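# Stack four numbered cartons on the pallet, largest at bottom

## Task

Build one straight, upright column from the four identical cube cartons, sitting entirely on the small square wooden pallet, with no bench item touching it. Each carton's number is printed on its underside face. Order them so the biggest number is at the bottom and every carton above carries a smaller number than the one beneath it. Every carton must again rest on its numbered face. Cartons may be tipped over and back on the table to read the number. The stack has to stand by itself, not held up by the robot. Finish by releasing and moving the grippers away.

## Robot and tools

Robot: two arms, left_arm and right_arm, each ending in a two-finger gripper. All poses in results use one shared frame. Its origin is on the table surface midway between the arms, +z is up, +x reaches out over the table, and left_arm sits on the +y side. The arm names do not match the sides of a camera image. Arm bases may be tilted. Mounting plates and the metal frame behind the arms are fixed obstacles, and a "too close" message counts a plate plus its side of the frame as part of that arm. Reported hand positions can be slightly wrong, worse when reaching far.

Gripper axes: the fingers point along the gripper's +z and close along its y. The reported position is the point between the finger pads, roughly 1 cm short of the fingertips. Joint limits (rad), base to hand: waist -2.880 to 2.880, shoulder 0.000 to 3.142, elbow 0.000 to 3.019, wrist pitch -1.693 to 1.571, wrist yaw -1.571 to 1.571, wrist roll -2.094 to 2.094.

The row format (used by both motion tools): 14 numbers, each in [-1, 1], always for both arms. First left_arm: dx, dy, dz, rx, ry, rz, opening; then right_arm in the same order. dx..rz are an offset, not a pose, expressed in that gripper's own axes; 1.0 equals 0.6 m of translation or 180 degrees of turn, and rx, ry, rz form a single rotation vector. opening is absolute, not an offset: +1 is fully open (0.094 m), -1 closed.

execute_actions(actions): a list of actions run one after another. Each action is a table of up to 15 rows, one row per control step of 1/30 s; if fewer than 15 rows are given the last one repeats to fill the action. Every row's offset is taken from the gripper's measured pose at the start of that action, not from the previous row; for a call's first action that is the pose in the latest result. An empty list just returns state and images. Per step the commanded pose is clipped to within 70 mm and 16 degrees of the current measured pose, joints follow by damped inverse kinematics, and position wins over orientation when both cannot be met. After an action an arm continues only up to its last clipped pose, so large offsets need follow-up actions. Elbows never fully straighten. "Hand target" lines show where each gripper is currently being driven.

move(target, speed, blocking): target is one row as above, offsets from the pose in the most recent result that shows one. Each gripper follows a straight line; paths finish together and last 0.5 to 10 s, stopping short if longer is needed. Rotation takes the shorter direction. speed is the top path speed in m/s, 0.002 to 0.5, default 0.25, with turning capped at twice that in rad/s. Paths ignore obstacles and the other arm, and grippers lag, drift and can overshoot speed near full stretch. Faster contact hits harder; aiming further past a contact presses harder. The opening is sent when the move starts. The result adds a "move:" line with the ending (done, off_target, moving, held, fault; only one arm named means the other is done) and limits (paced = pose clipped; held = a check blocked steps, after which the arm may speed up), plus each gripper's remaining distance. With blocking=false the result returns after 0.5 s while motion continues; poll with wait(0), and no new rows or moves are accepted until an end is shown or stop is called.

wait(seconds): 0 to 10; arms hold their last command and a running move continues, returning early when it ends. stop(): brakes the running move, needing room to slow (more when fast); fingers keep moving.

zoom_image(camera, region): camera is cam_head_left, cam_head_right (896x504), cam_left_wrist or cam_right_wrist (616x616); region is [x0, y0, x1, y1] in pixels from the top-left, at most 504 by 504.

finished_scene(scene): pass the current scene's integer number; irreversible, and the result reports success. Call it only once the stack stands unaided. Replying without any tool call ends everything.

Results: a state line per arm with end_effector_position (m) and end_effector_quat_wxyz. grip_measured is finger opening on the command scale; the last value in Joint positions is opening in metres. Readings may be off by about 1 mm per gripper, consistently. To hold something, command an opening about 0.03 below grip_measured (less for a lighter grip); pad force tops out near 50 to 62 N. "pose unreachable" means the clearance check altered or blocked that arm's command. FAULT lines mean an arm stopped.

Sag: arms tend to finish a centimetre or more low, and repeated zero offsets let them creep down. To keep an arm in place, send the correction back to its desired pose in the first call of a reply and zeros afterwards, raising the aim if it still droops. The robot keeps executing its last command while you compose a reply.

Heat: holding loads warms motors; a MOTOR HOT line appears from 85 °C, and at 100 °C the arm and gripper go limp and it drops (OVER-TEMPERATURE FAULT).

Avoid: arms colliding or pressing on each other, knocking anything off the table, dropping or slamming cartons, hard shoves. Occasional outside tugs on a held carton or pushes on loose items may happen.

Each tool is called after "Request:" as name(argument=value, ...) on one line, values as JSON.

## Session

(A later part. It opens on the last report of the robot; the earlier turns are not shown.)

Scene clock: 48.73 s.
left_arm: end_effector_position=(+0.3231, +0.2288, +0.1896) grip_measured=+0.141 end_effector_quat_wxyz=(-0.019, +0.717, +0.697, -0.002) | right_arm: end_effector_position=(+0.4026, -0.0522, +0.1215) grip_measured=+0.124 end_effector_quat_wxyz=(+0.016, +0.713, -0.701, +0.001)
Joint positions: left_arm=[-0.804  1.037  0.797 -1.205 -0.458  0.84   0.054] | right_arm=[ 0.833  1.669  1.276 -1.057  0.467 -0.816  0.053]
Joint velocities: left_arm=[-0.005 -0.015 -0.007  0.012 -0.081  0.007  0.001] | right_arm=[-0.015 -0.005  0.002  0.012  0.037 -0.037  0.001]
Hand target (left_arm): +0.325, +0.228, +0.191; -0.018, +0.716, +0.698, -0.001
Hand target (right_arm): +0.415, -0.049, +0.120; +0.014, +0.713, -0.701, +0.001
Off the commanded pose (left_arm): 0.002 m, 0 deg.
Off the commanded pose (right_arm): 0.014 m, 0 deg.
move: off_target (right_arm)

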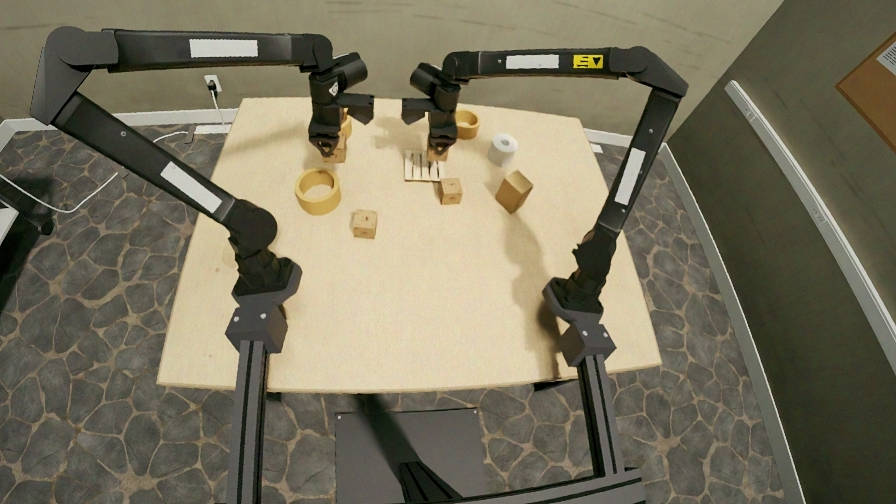

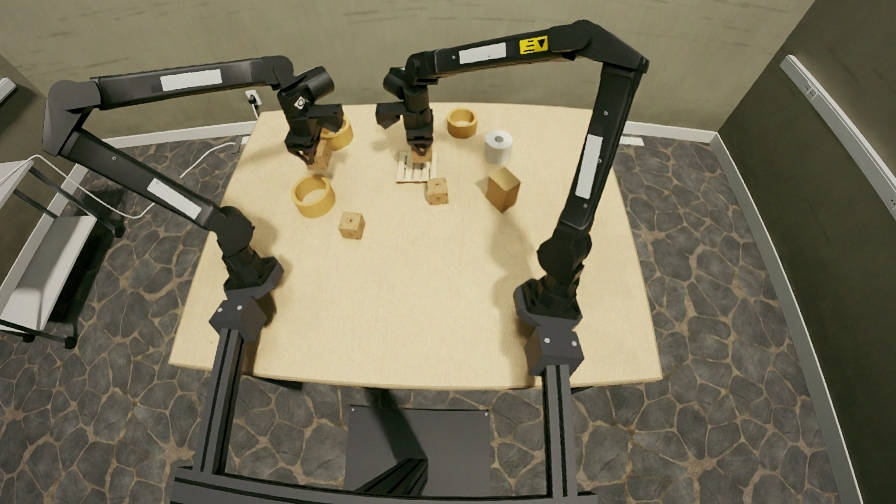

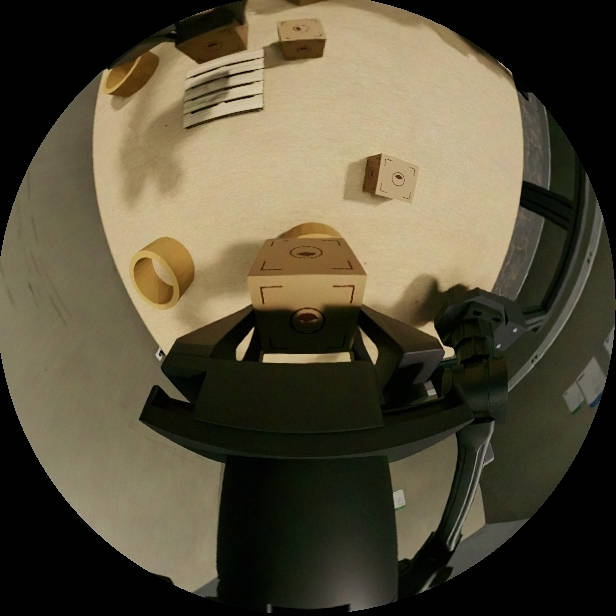

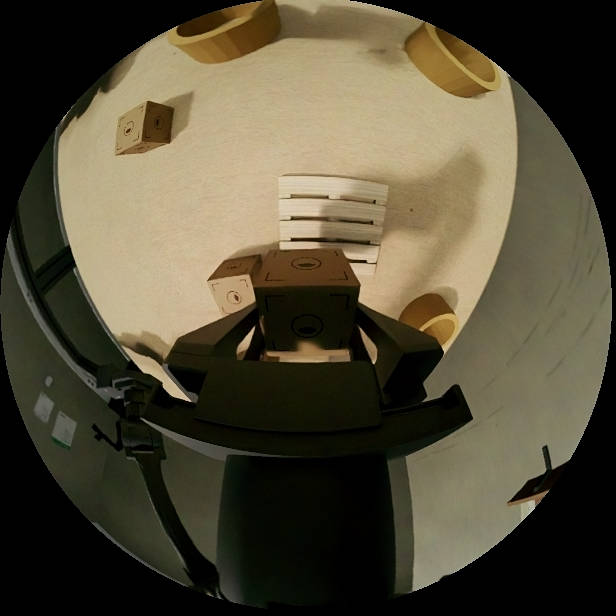

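Request:
move(target=[0.05,0,-0.01,0,0,0,0.08,-0.04,-0.055,0.09,0.007,-0.007,0,0.07], speed=0.1)

Scene clock: 50.17 s.
left_arm: end_effector_position=(+0.3228, +0.2553, +0.1919) grip_measured=+0.141 end_effector_quat_wxyz=(-0.023, +0.716, +0.697, -0.001) | right_arm: end_effector_position=(+0.4160, -0.0355, +0.0671) grip_measured=+0.124 end_effector_quat_wxyz=(+0.011, +0.717, -0.697, -0.000)
Joint positions: left_arm=[-0.74   0.972  0.777 -1.227 -0.452  0.905  0.054] | right_arm=[ 0.79   1.781  1.294 -0.932  0.458 -0.88   0.053]
Joint velocities: left_arm=[ 0.015  0.005  0.007  0.002 -0.007  0.022  0.   ] | right_arm=[-0.005 -0.015  0.002  0.012 -0.081 -0.022 -0.001]
Hand target (left_arm): +0.324, +0.259, +0.196; -0.020, +0.717, +0.697, -0.002
Hand target (right_arm): +0.435, -0.030, +0.067; -0.001, +0.713, -0.701, +0.001
Off the commanded pose (left_arm): 0.006 m, 0 deg.
Off the commanded pose (right_arm): 0.019 m, 1 deg.
move: off_target (right_arm)

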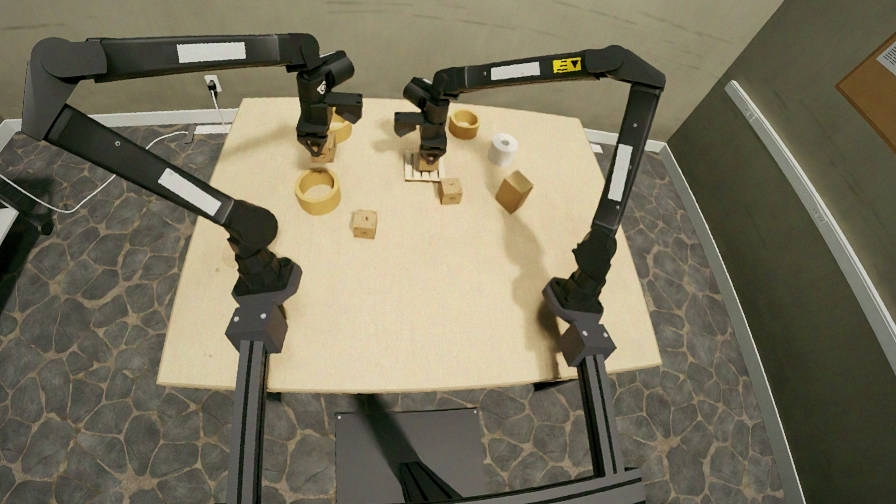

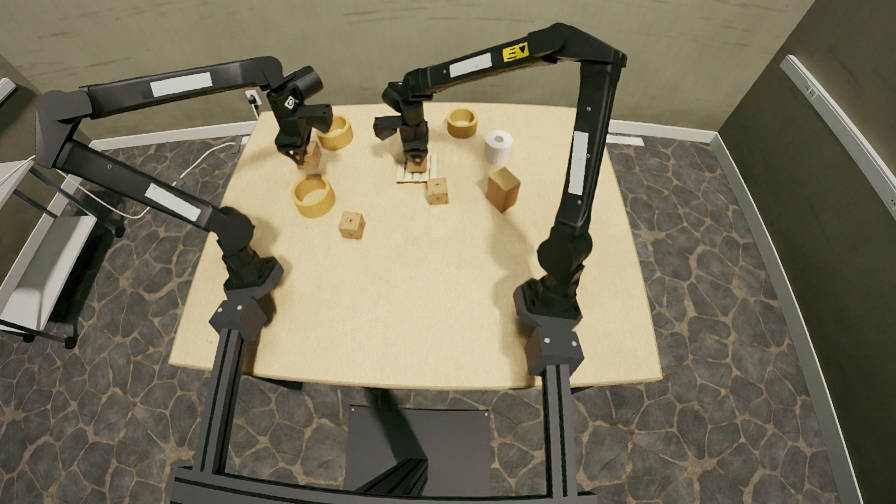

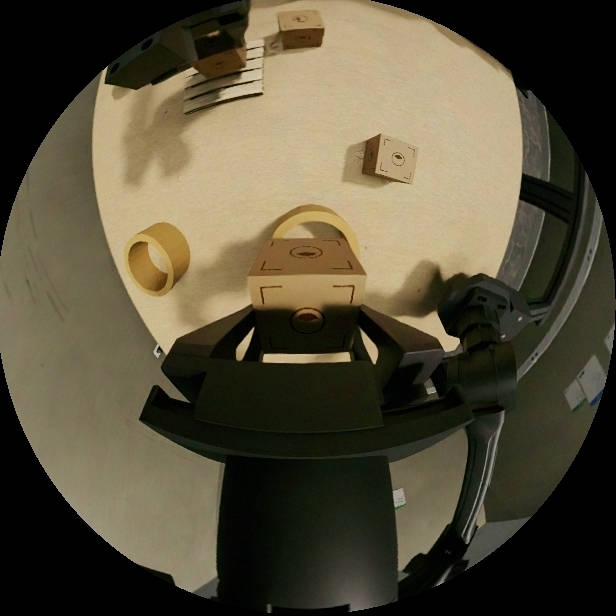

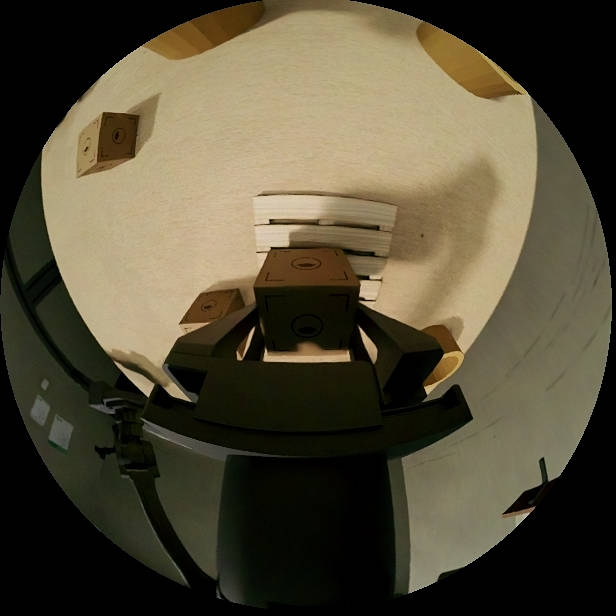

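Request:
move(target=[0,0,0,0,0,0,0.08,-0.02,-0.045,0.005,0.005,-0.005,0,0.07], speed=0.05)

Request:
move(target=[0,0,0,0,0,0,0.08,0,0,0.04,0,0,0,0.07], speed=0.04)

Scene clock: 51.20 s.
left_arm: end_effector_position=(+0.3210, +0.2558, +0.1905) grip_measured=+0.141 end_effector_quat_wxyz=(-0.025, +0.717, +0.697, -0.001) | right_arm: end_effector_position=(+0.4266, -0.0270, +0.0690) grip_measured=+0.124 end_effector_quat_wxyz=(+0.003, +0.719, -0.695, -0.001)
Joint positions: left_arm=[-0.74   0.972  0.772 -1.227 -0.451  0.905  0.054] | right_arm=[ 0.79   1.797  1.328 -0.932  0.455 -0.895  0.053]
Joint velocities: left_arm=[-0.005  0.005  0.007  0.002  0.007 -0.066 -0.001] | right_arm=[-0.005  0.005 -0.017  0.012 -0.051  0.051 -0.001]
Hand target (left_arm): +0.323, +0.255, +0.192; -0.023, +0.716, +0.697, -0.001
Hand target (right_arm): +0.442, -0.023, +0.064; -0.001, +0.717, -0.697, -0.001
Off the commanded pose (left_arm): 0.002 m, 0 deg.
Off the commanded pose (right_arm): 0.017 m, 0 deg.
move: off_target (right_arm)

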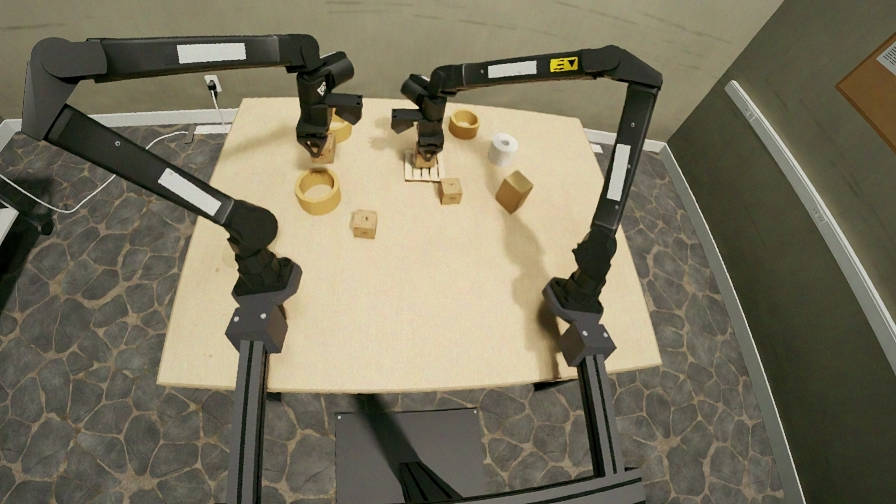

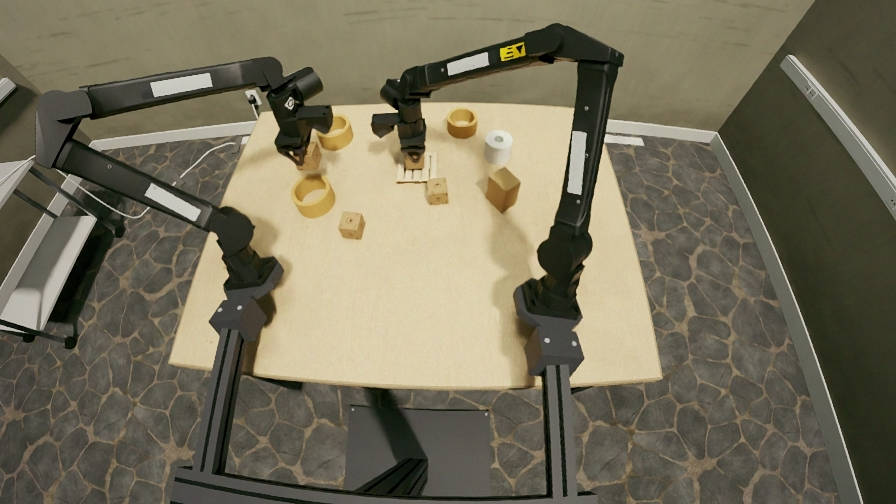

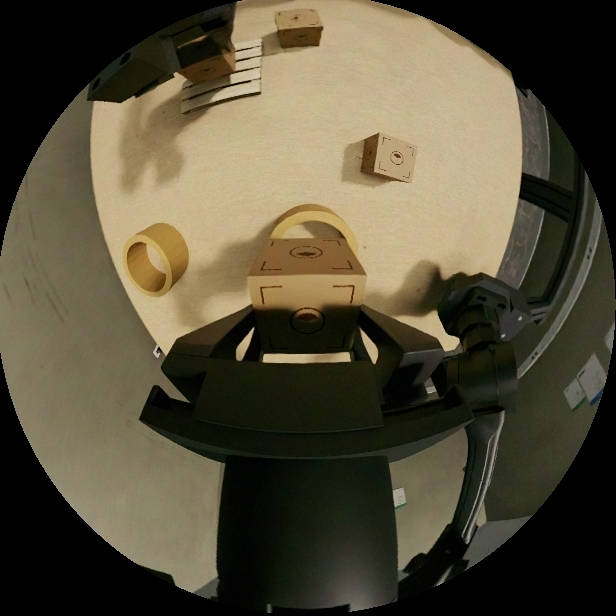

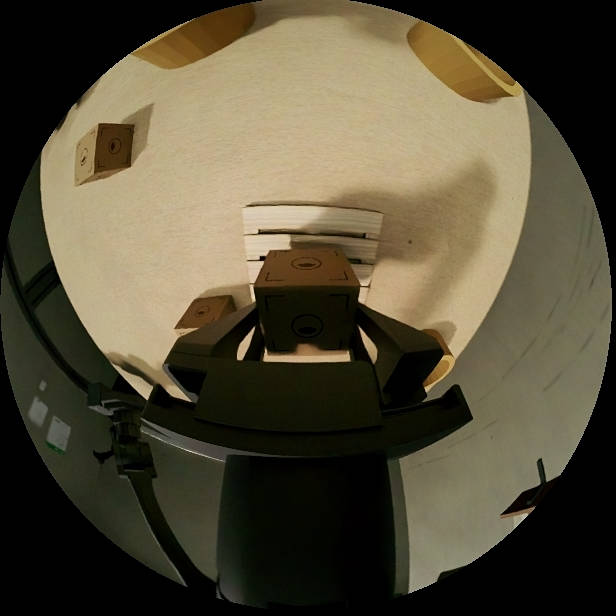

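Scene clock: 52.17 s.
left_arm: end_effector_position=(+0.3193, +0.2563, +0.1892) grip_measured=+0.141 end_effector_quat_wxyz=(-0.027, +0.718, +0.696, -0.001) | right_arm: end_effector_position=(+0.4309, -0.0226, +0.0633) grip_measured=+0.124 end_effector_quat_wxyz=(-0.012, +0.715, -0.699, -0.000)
Joint positions: left_arm=[-0.74   0.972  0.768 -1.227 -0.451  0.905  0.054] | right_arm=[ 0.786  1.802  1.32  -0.885  0.453 -0.902  0.053]
Joint velocities: left_arm=[-0.005 -0.005  0.002  0.002  0.007 -0.051 -0.   ] | right_arm=[-0.005 -0.005 -0.002  0.002 -0.051 -0.081  0.001]
Hand target (left_arm): +0.321, +0.256, +0.191; -0.025, +0.717, +0.697, -0.001
Hand target (right_arm): +0.426, -0.028, +0.046; +0.003, +0.719, -0.695, -0.002
Off the commanded pose (left_arm): 0.002 m, 0 deg.
Off the commanded pose (right_arm): 0.019 m, 2 deg.
move: off_target (right_arm)

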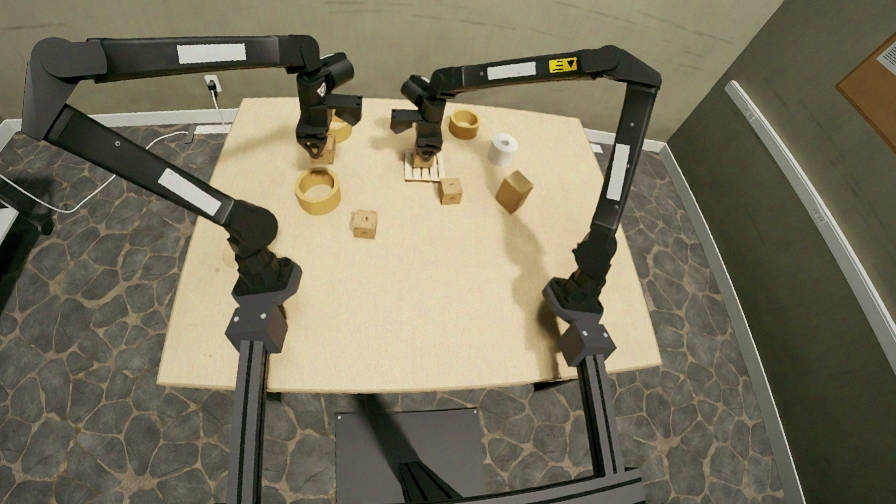

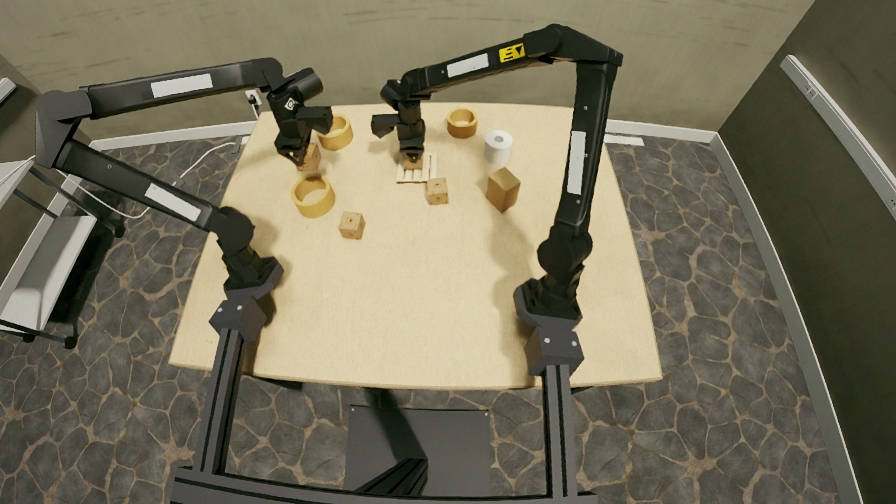

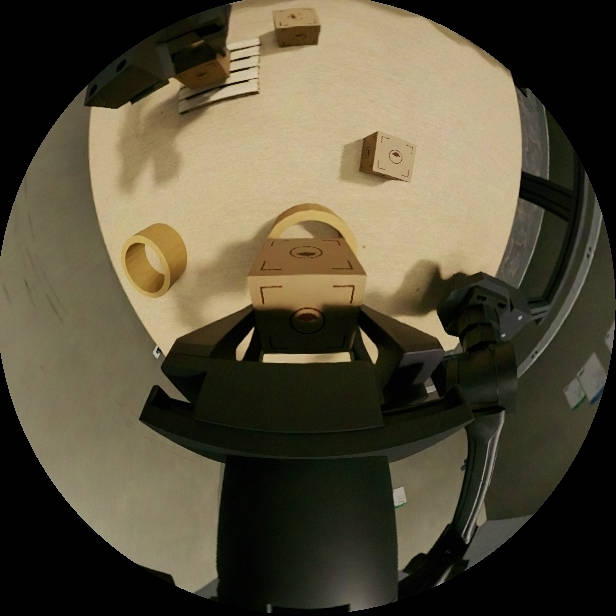

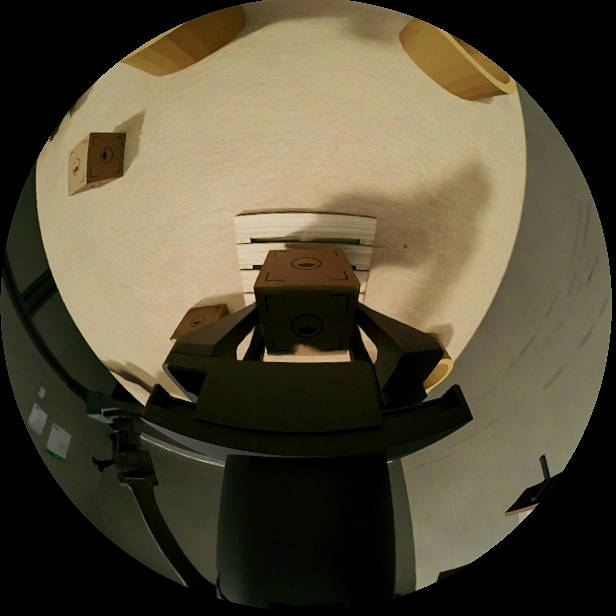

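Request:
move(target=[0,0,0,0,0,0,0.08,0.012,0.01,0.05,-0.005,0.005,0,0.07], speed=0.06)

Scene clock: 53.27 s.
left_arm: end_effector_position=(+0.3177, +0.2568, +0.1879) grip_measured=+0.141 end_effector_quat_wxyz=(-0.029, +0.718, +0.695, -0.002) | right_arm: end_effector_position=(+0.4305, -0.0252, +0.0506) grip_measured=+0.124 end_effector_quat_wxyz=(-0.014, +0.711, -0.703, +0.000)
Joint positions: left_arm=[-0.74   0.972  0.764 -1.227 -0.451  0.905  0.054] | right_arm=[ 0.772  1.812  1.301 -0.843  0.451 -0.907  0.053]
Joint velocities: left_arm=[-0.005  0.005 -0.007  0.012  0.007  0.022 -0.002] | right_arm=[-0.005 -0.015 -0.007  0.002  0.051 -0.051  0.001]
Hand target (left_arm): +0.319, +0.256, +0.189; -0.027, +0.718, +0.696, -0.001
Hand target (right_arm): +0.426, -0.030, +0.034; -0.001, +0.715, -0.699, -0.001
Off the commanded pose (left_arm): 0.002 m, 0 deg.
Off the commanded pose (right_arm): 0.019 m, 2 deg.
move: off_target (right_arm)

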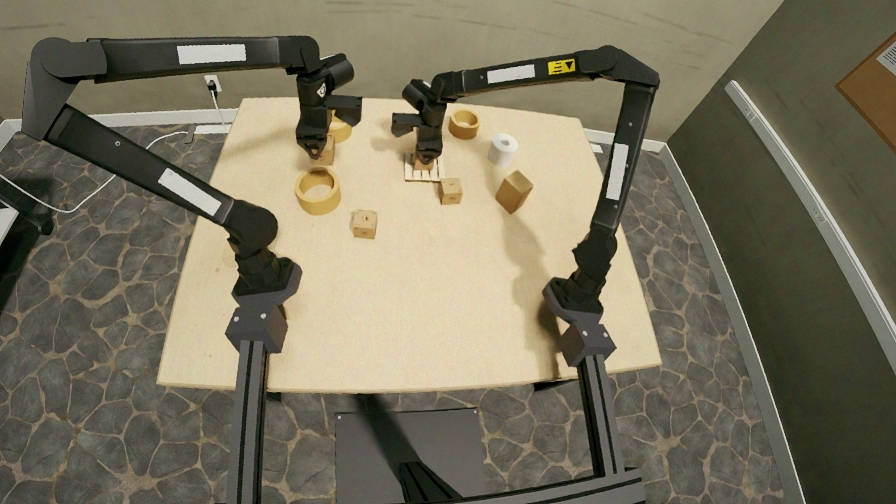

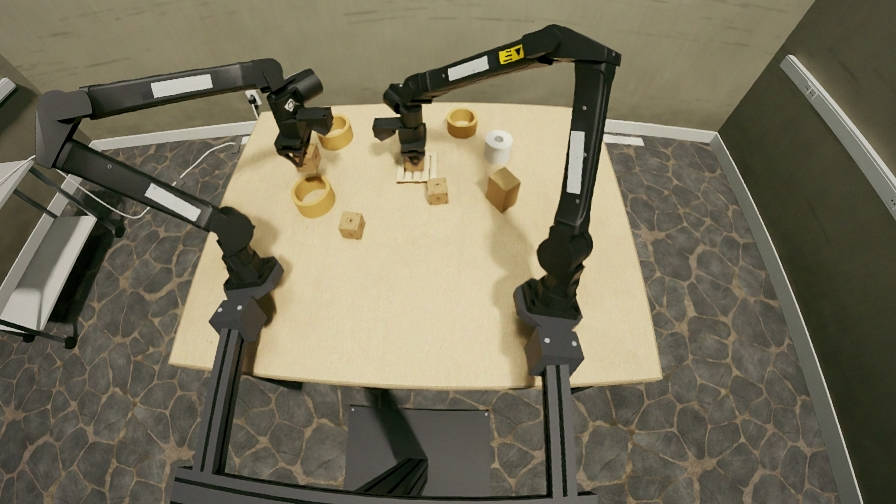

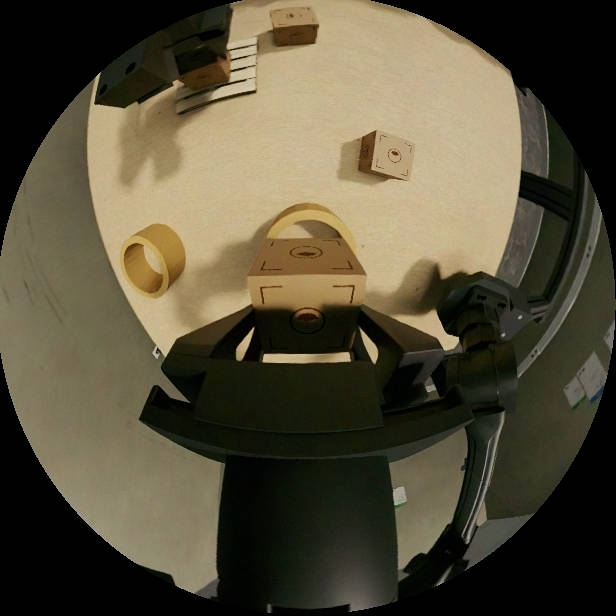

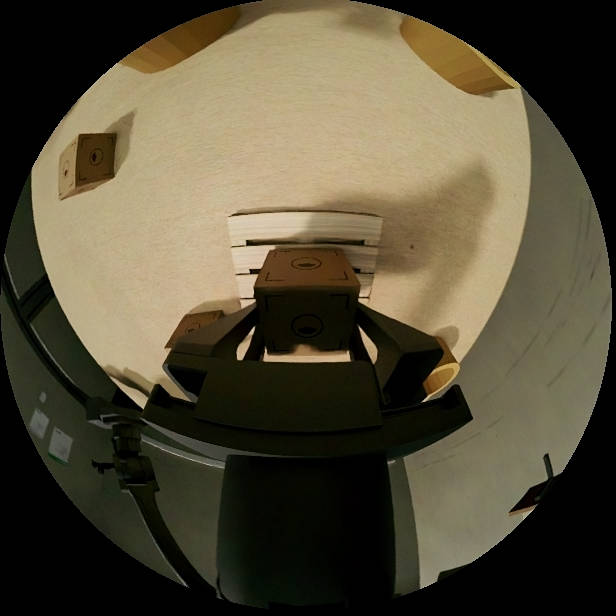

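Request:
move(target=[0,0,0,0,0,0,0.08,0.008,0.008,0.042,-0.005,0.005,0,0.07], speed=0.06)

Request:
move(target=[0,0,0,0,0,0,0.08,0,0,0,0,0,0,0.8])

Request:
move(target=[-0.1,0.1,0,0,0,0,0.08,0,0,-0.13,0,0,0,0.8])

Request:
move(target=[0,0,0,0,0,0,0.08,0.3,0.25,-0.08,0,0,0,1])

Scene clock: 54.30 s.
left_arm: end_effector_position=(+0.3161, +0.2573, +0.1867) grip_measured=+0.141 end_effector_quat_wxyz=(-0.031, +0.719, +0.695, -0.002) | right_arm: end_effector_position=(+0.4323, -0.0241, +0.0460) grip_measured=+0.124 end_effector_quat_wxyz=(-0.020, +0.707, -0.706, +0.001)
Joint positions: left_arm=[-0.74   0.972  0.76  -1.227 -0.451  0.905  0.054] | right_arm=[ 0.768  1.817  1.296 -0.818  0.45  -0.907  0.053]
Joint velocities: left_arm=[-0.005  0.005 -0.002  0.002  0.007  0.007  0.   ] | right_arm=[ 0.005 -0.005 -0.002  0.002  0.037  0.022  0.002]
Hand target (left_arm): +0.318, +0.257, +0.188; -0.029, +0.718, +0.695, -0.002
Hand target (right_arm): +0.426, -0.030, +0.026; -0.003, +0.711, -0.703, -0.000
Off the commanded pose (left_arm): 0.002 m, 0 deg.
Off the commanded pose (right_arm): 0.022 m, 2 deg.
move: off_target (right_arm)

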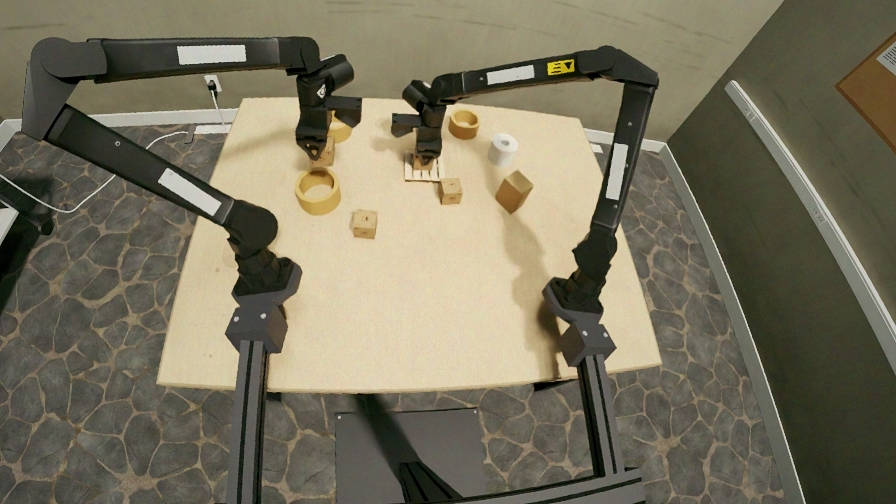

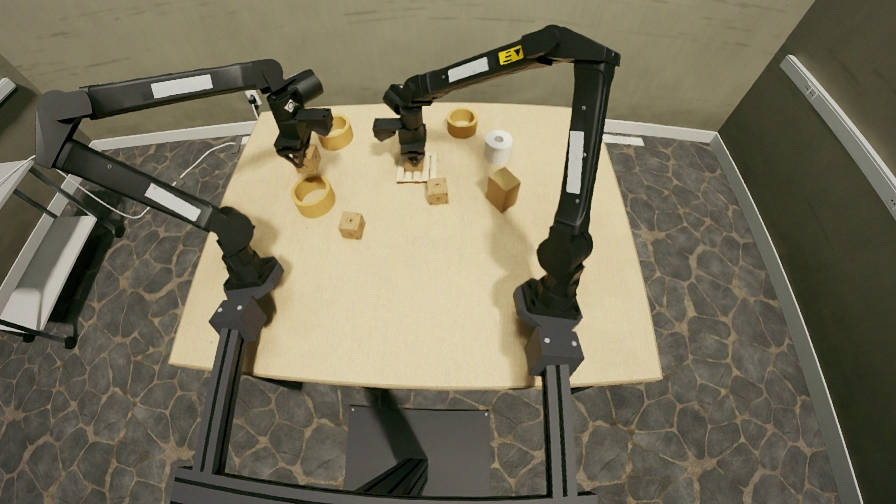

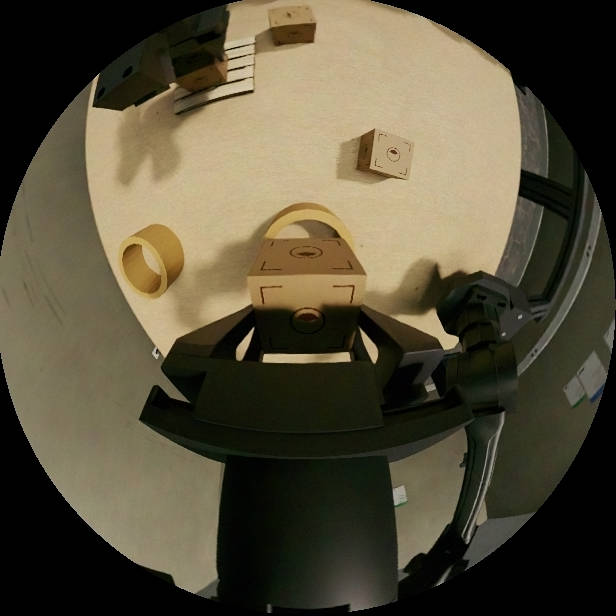

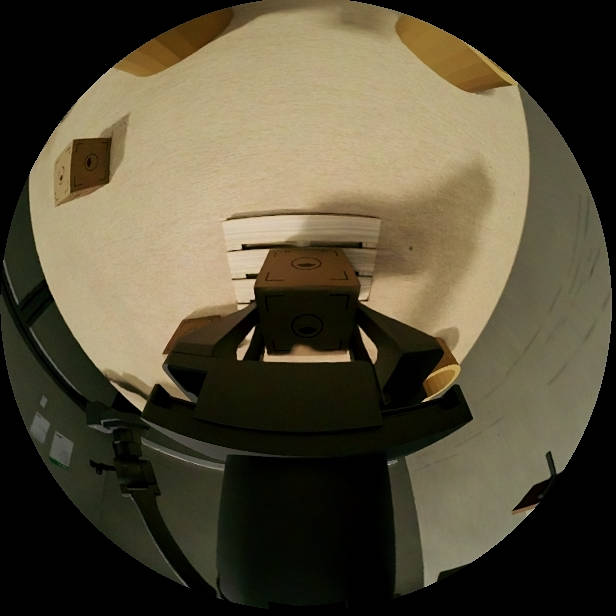

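Scene clock: 54.80 s.
left_arm: end_effector_position=(+0.3144, +0.2578, +0.1854) grip_measured=+0.141 end_effector_quat_wxyz=(-0.033, +0.719, +0.694, -0.002) | right_arm: end_effector_position=(+0.4323, -0.0241, +0.0460) grip_measured=+0.798 end_effector_quat_wxyz=(-0.020, +0.707, -0.706, +0.001)
Joint positions: left_arm=[-0.74   0.972  0.756 -1.227 -0.451  0.905  0.054] | right_arm=[ 0.768  1.817  1.296 -0.818  0.45  -0.907  0.084]
Joint velocities: left_arm=[-0.015 -0.015  0.007  0.007 -0.007  0.037  0.   ] | right_arm=[-0.005 -0.015  0.007  0.007 -0.022  0.007 -0.   ]
Hand target (left_arm): +0.316, +0.257, +0.187; -0.031, +0.719, +0.695, -0.002
Hand target (right_arm): +0.432, -0.024, +0.046; -0.020, +0.707, -0.706, +0.001
Off the commanded pose (left_arm): 0.002 m, 0 deg.
Off the commanded pose (right_arm): 0.000 m, 0 deg.
move: done

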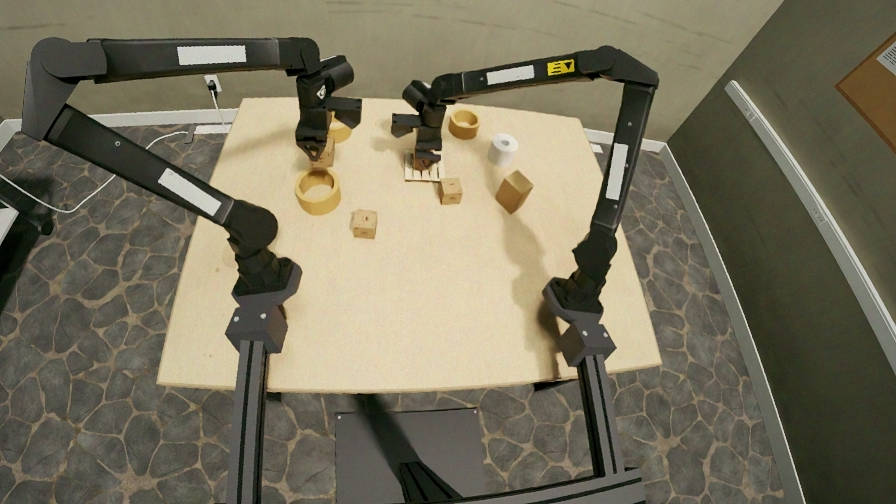

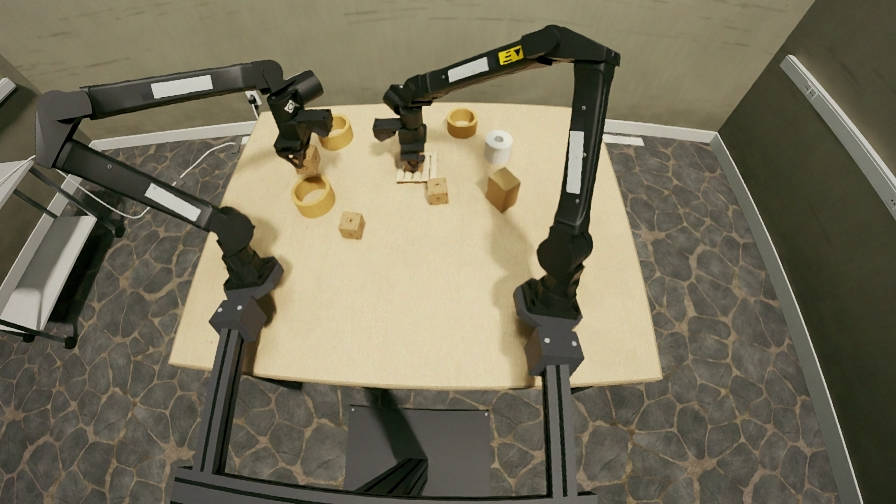

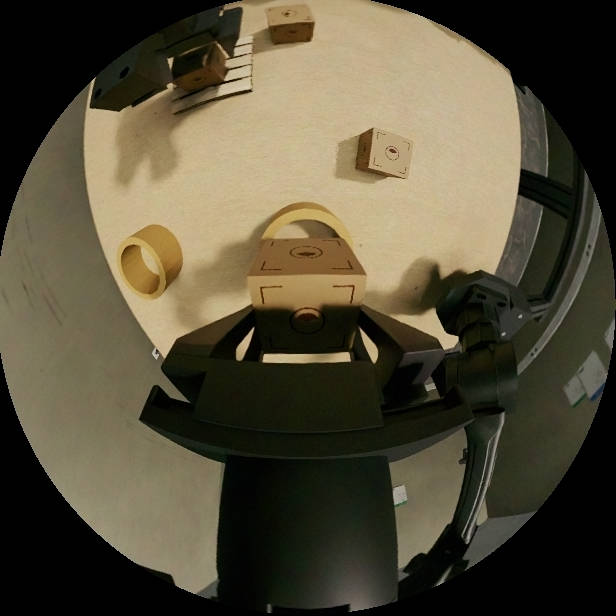

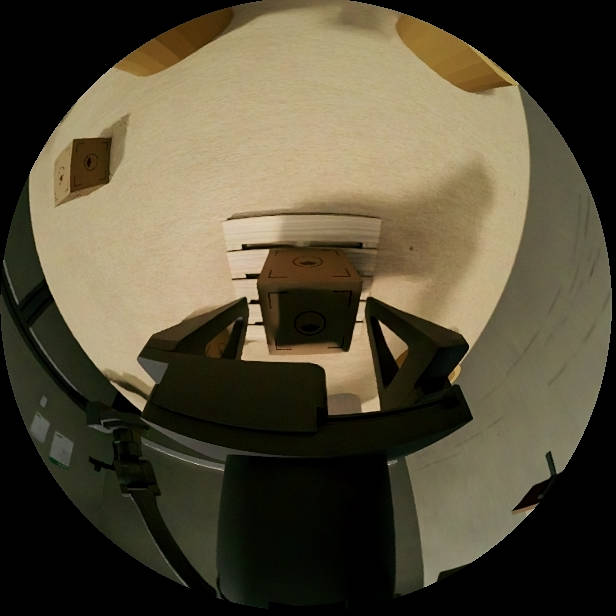

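Scene clock: 55.67 s.
left_arm: end_effector_position=(+0.3595, +0.2042, +0.1707) grip_measured=+0.142 end_effector_quat_wxyz=(-0.050, +0.725, +0.687, -0.005) | right_arm: end_effector_position=(+0.4153, -0.0326, +0.1109) grip_measured=+0.798 end_effector_quat_wxyz=(-0.005, +0.717, -0.697, +0.000)
Joint positions: left_arm=[-0.759  1.215  0.912 -1.188 -0.451  0.887  0.054] | right_arm=[ 0.832  1.712  1.306 -0.998  0.464 -0.849  0.084]
Joint velocities: left_arm=[ 0.024 -0.005 -0.002 -0.012  0.037 -0.037  0.001] | right_arm=[-0.005 -0.005 -0.012 -0.002  0.007 -0.051 -0.001]
Hand target (left_arm): +0.372, +0.196, +0.180; -0.033, +0.719, +0.694, -0.002
Hand target (right_arm): +0.428, -0.026, +0.124; -0.020, +0.708, -0.706, +0.001
Off the commanded pose (left_arm): 0.018 m, 2 deg.
Off the commanded pose (right_arm): 0.021 m, 2 deg.
move: off_target (left_arm, right_arm)

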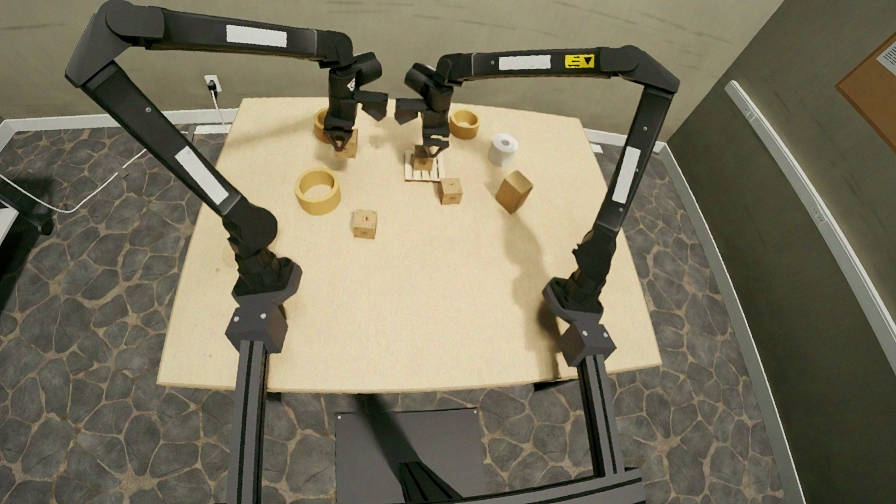

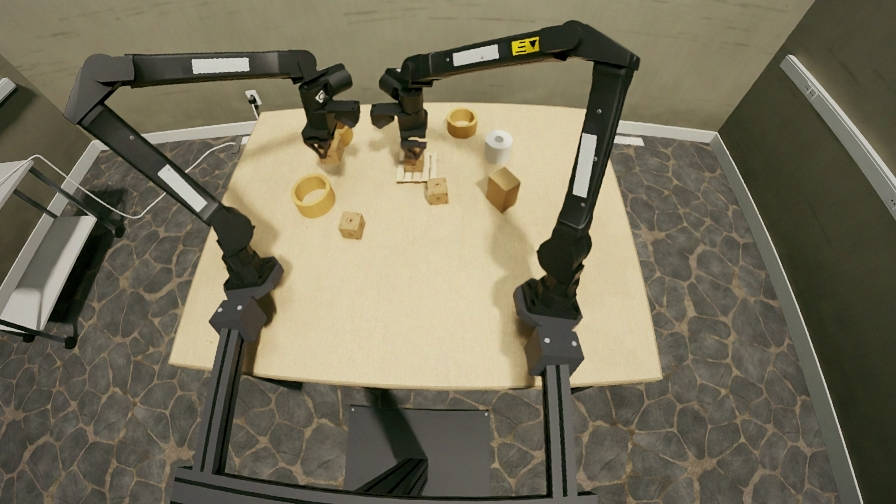

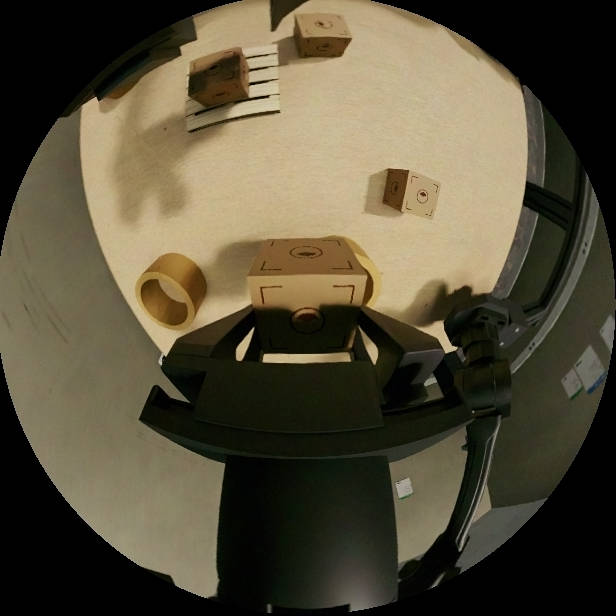

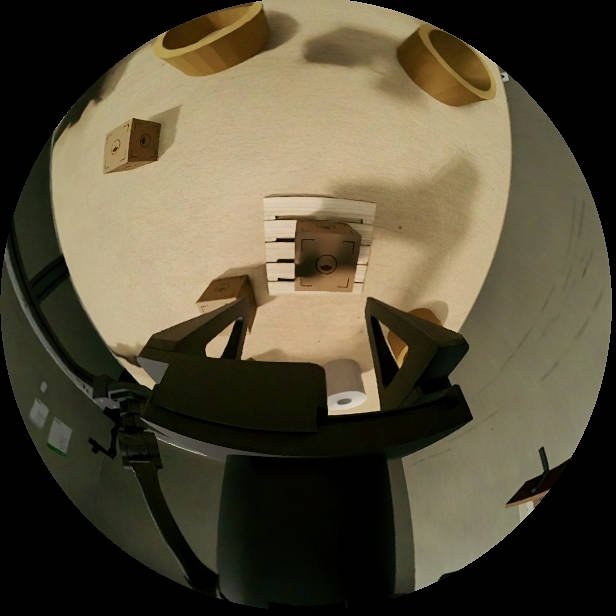

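Scene clock: 57.03 s.
left_arm: end_effector_position=(+0.3579, +0.2048, +0.1696) grip_measured=+0.142 end_effector_quat_wxyz=(-0.051, +0.726, +0.686, -0.005) | right_arm: end_effector_position=(+0.2686, -0.2100, +0.1568) grip_measured=+1.000 end_effector_quat_wxyz=(-0.013, +0.714, -0.700, +0.000)
Joint positions: left_arm=[-0.759  1.215  0.908 -1.188 -0.451  0.887  0.054] | right_arm=[ 0.813  1.061  0.707 -1.023  0.459 -0.869  0.094]
Joint velocities: left_arm=[-0.005 -0.005 -0.002  0.002  0.022 -0.037  0.   ] | right_arm=[ 0.005 -0.005 -0.007 -0.002 -0.037 -0.007  0.   ]
Hand target (left_arm): +0.359, +0.204, +0.171; -0.050, +0.725, +0.687, -0.005
Hand target (right_arm): +0.267, -0.215, +0.154; -0.005, +0.717, -0.697, -0.000
Off the commanded pose (left_arm): 0.002 m, 0 deg.
Off the commanded pose (right_arm): 0.007 m, 1 deg.
move: done

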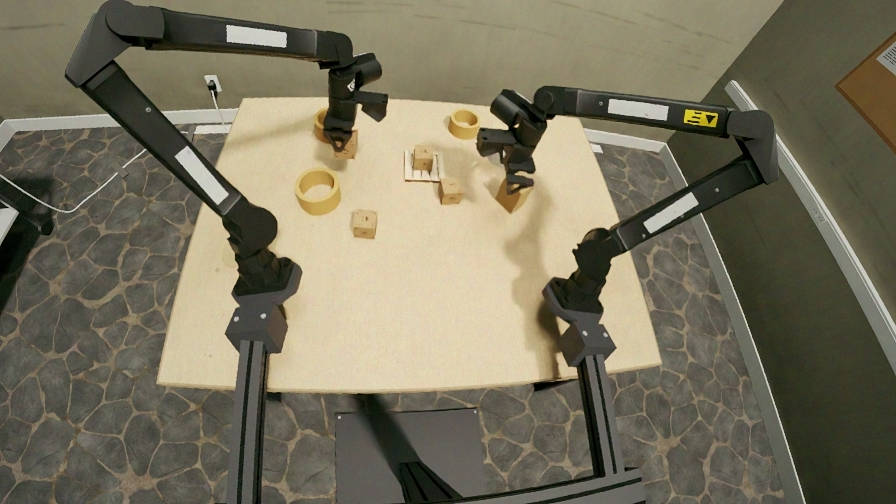

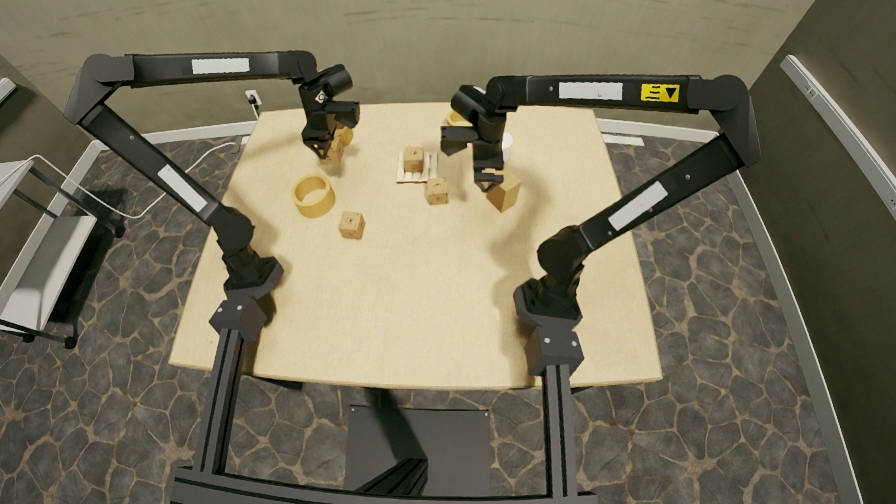

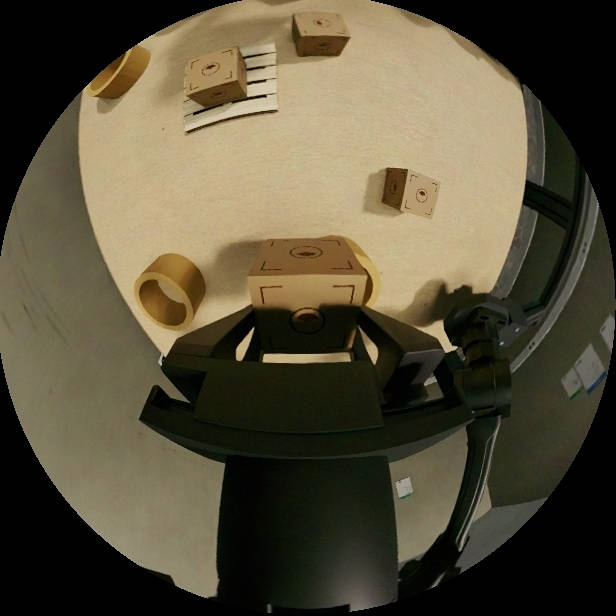

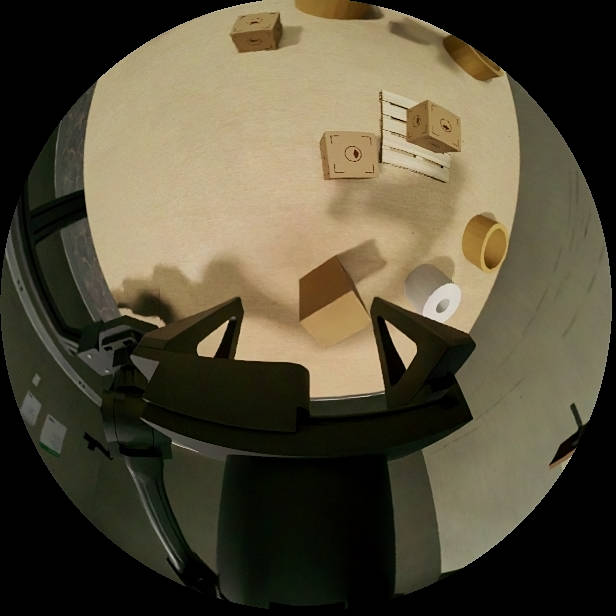

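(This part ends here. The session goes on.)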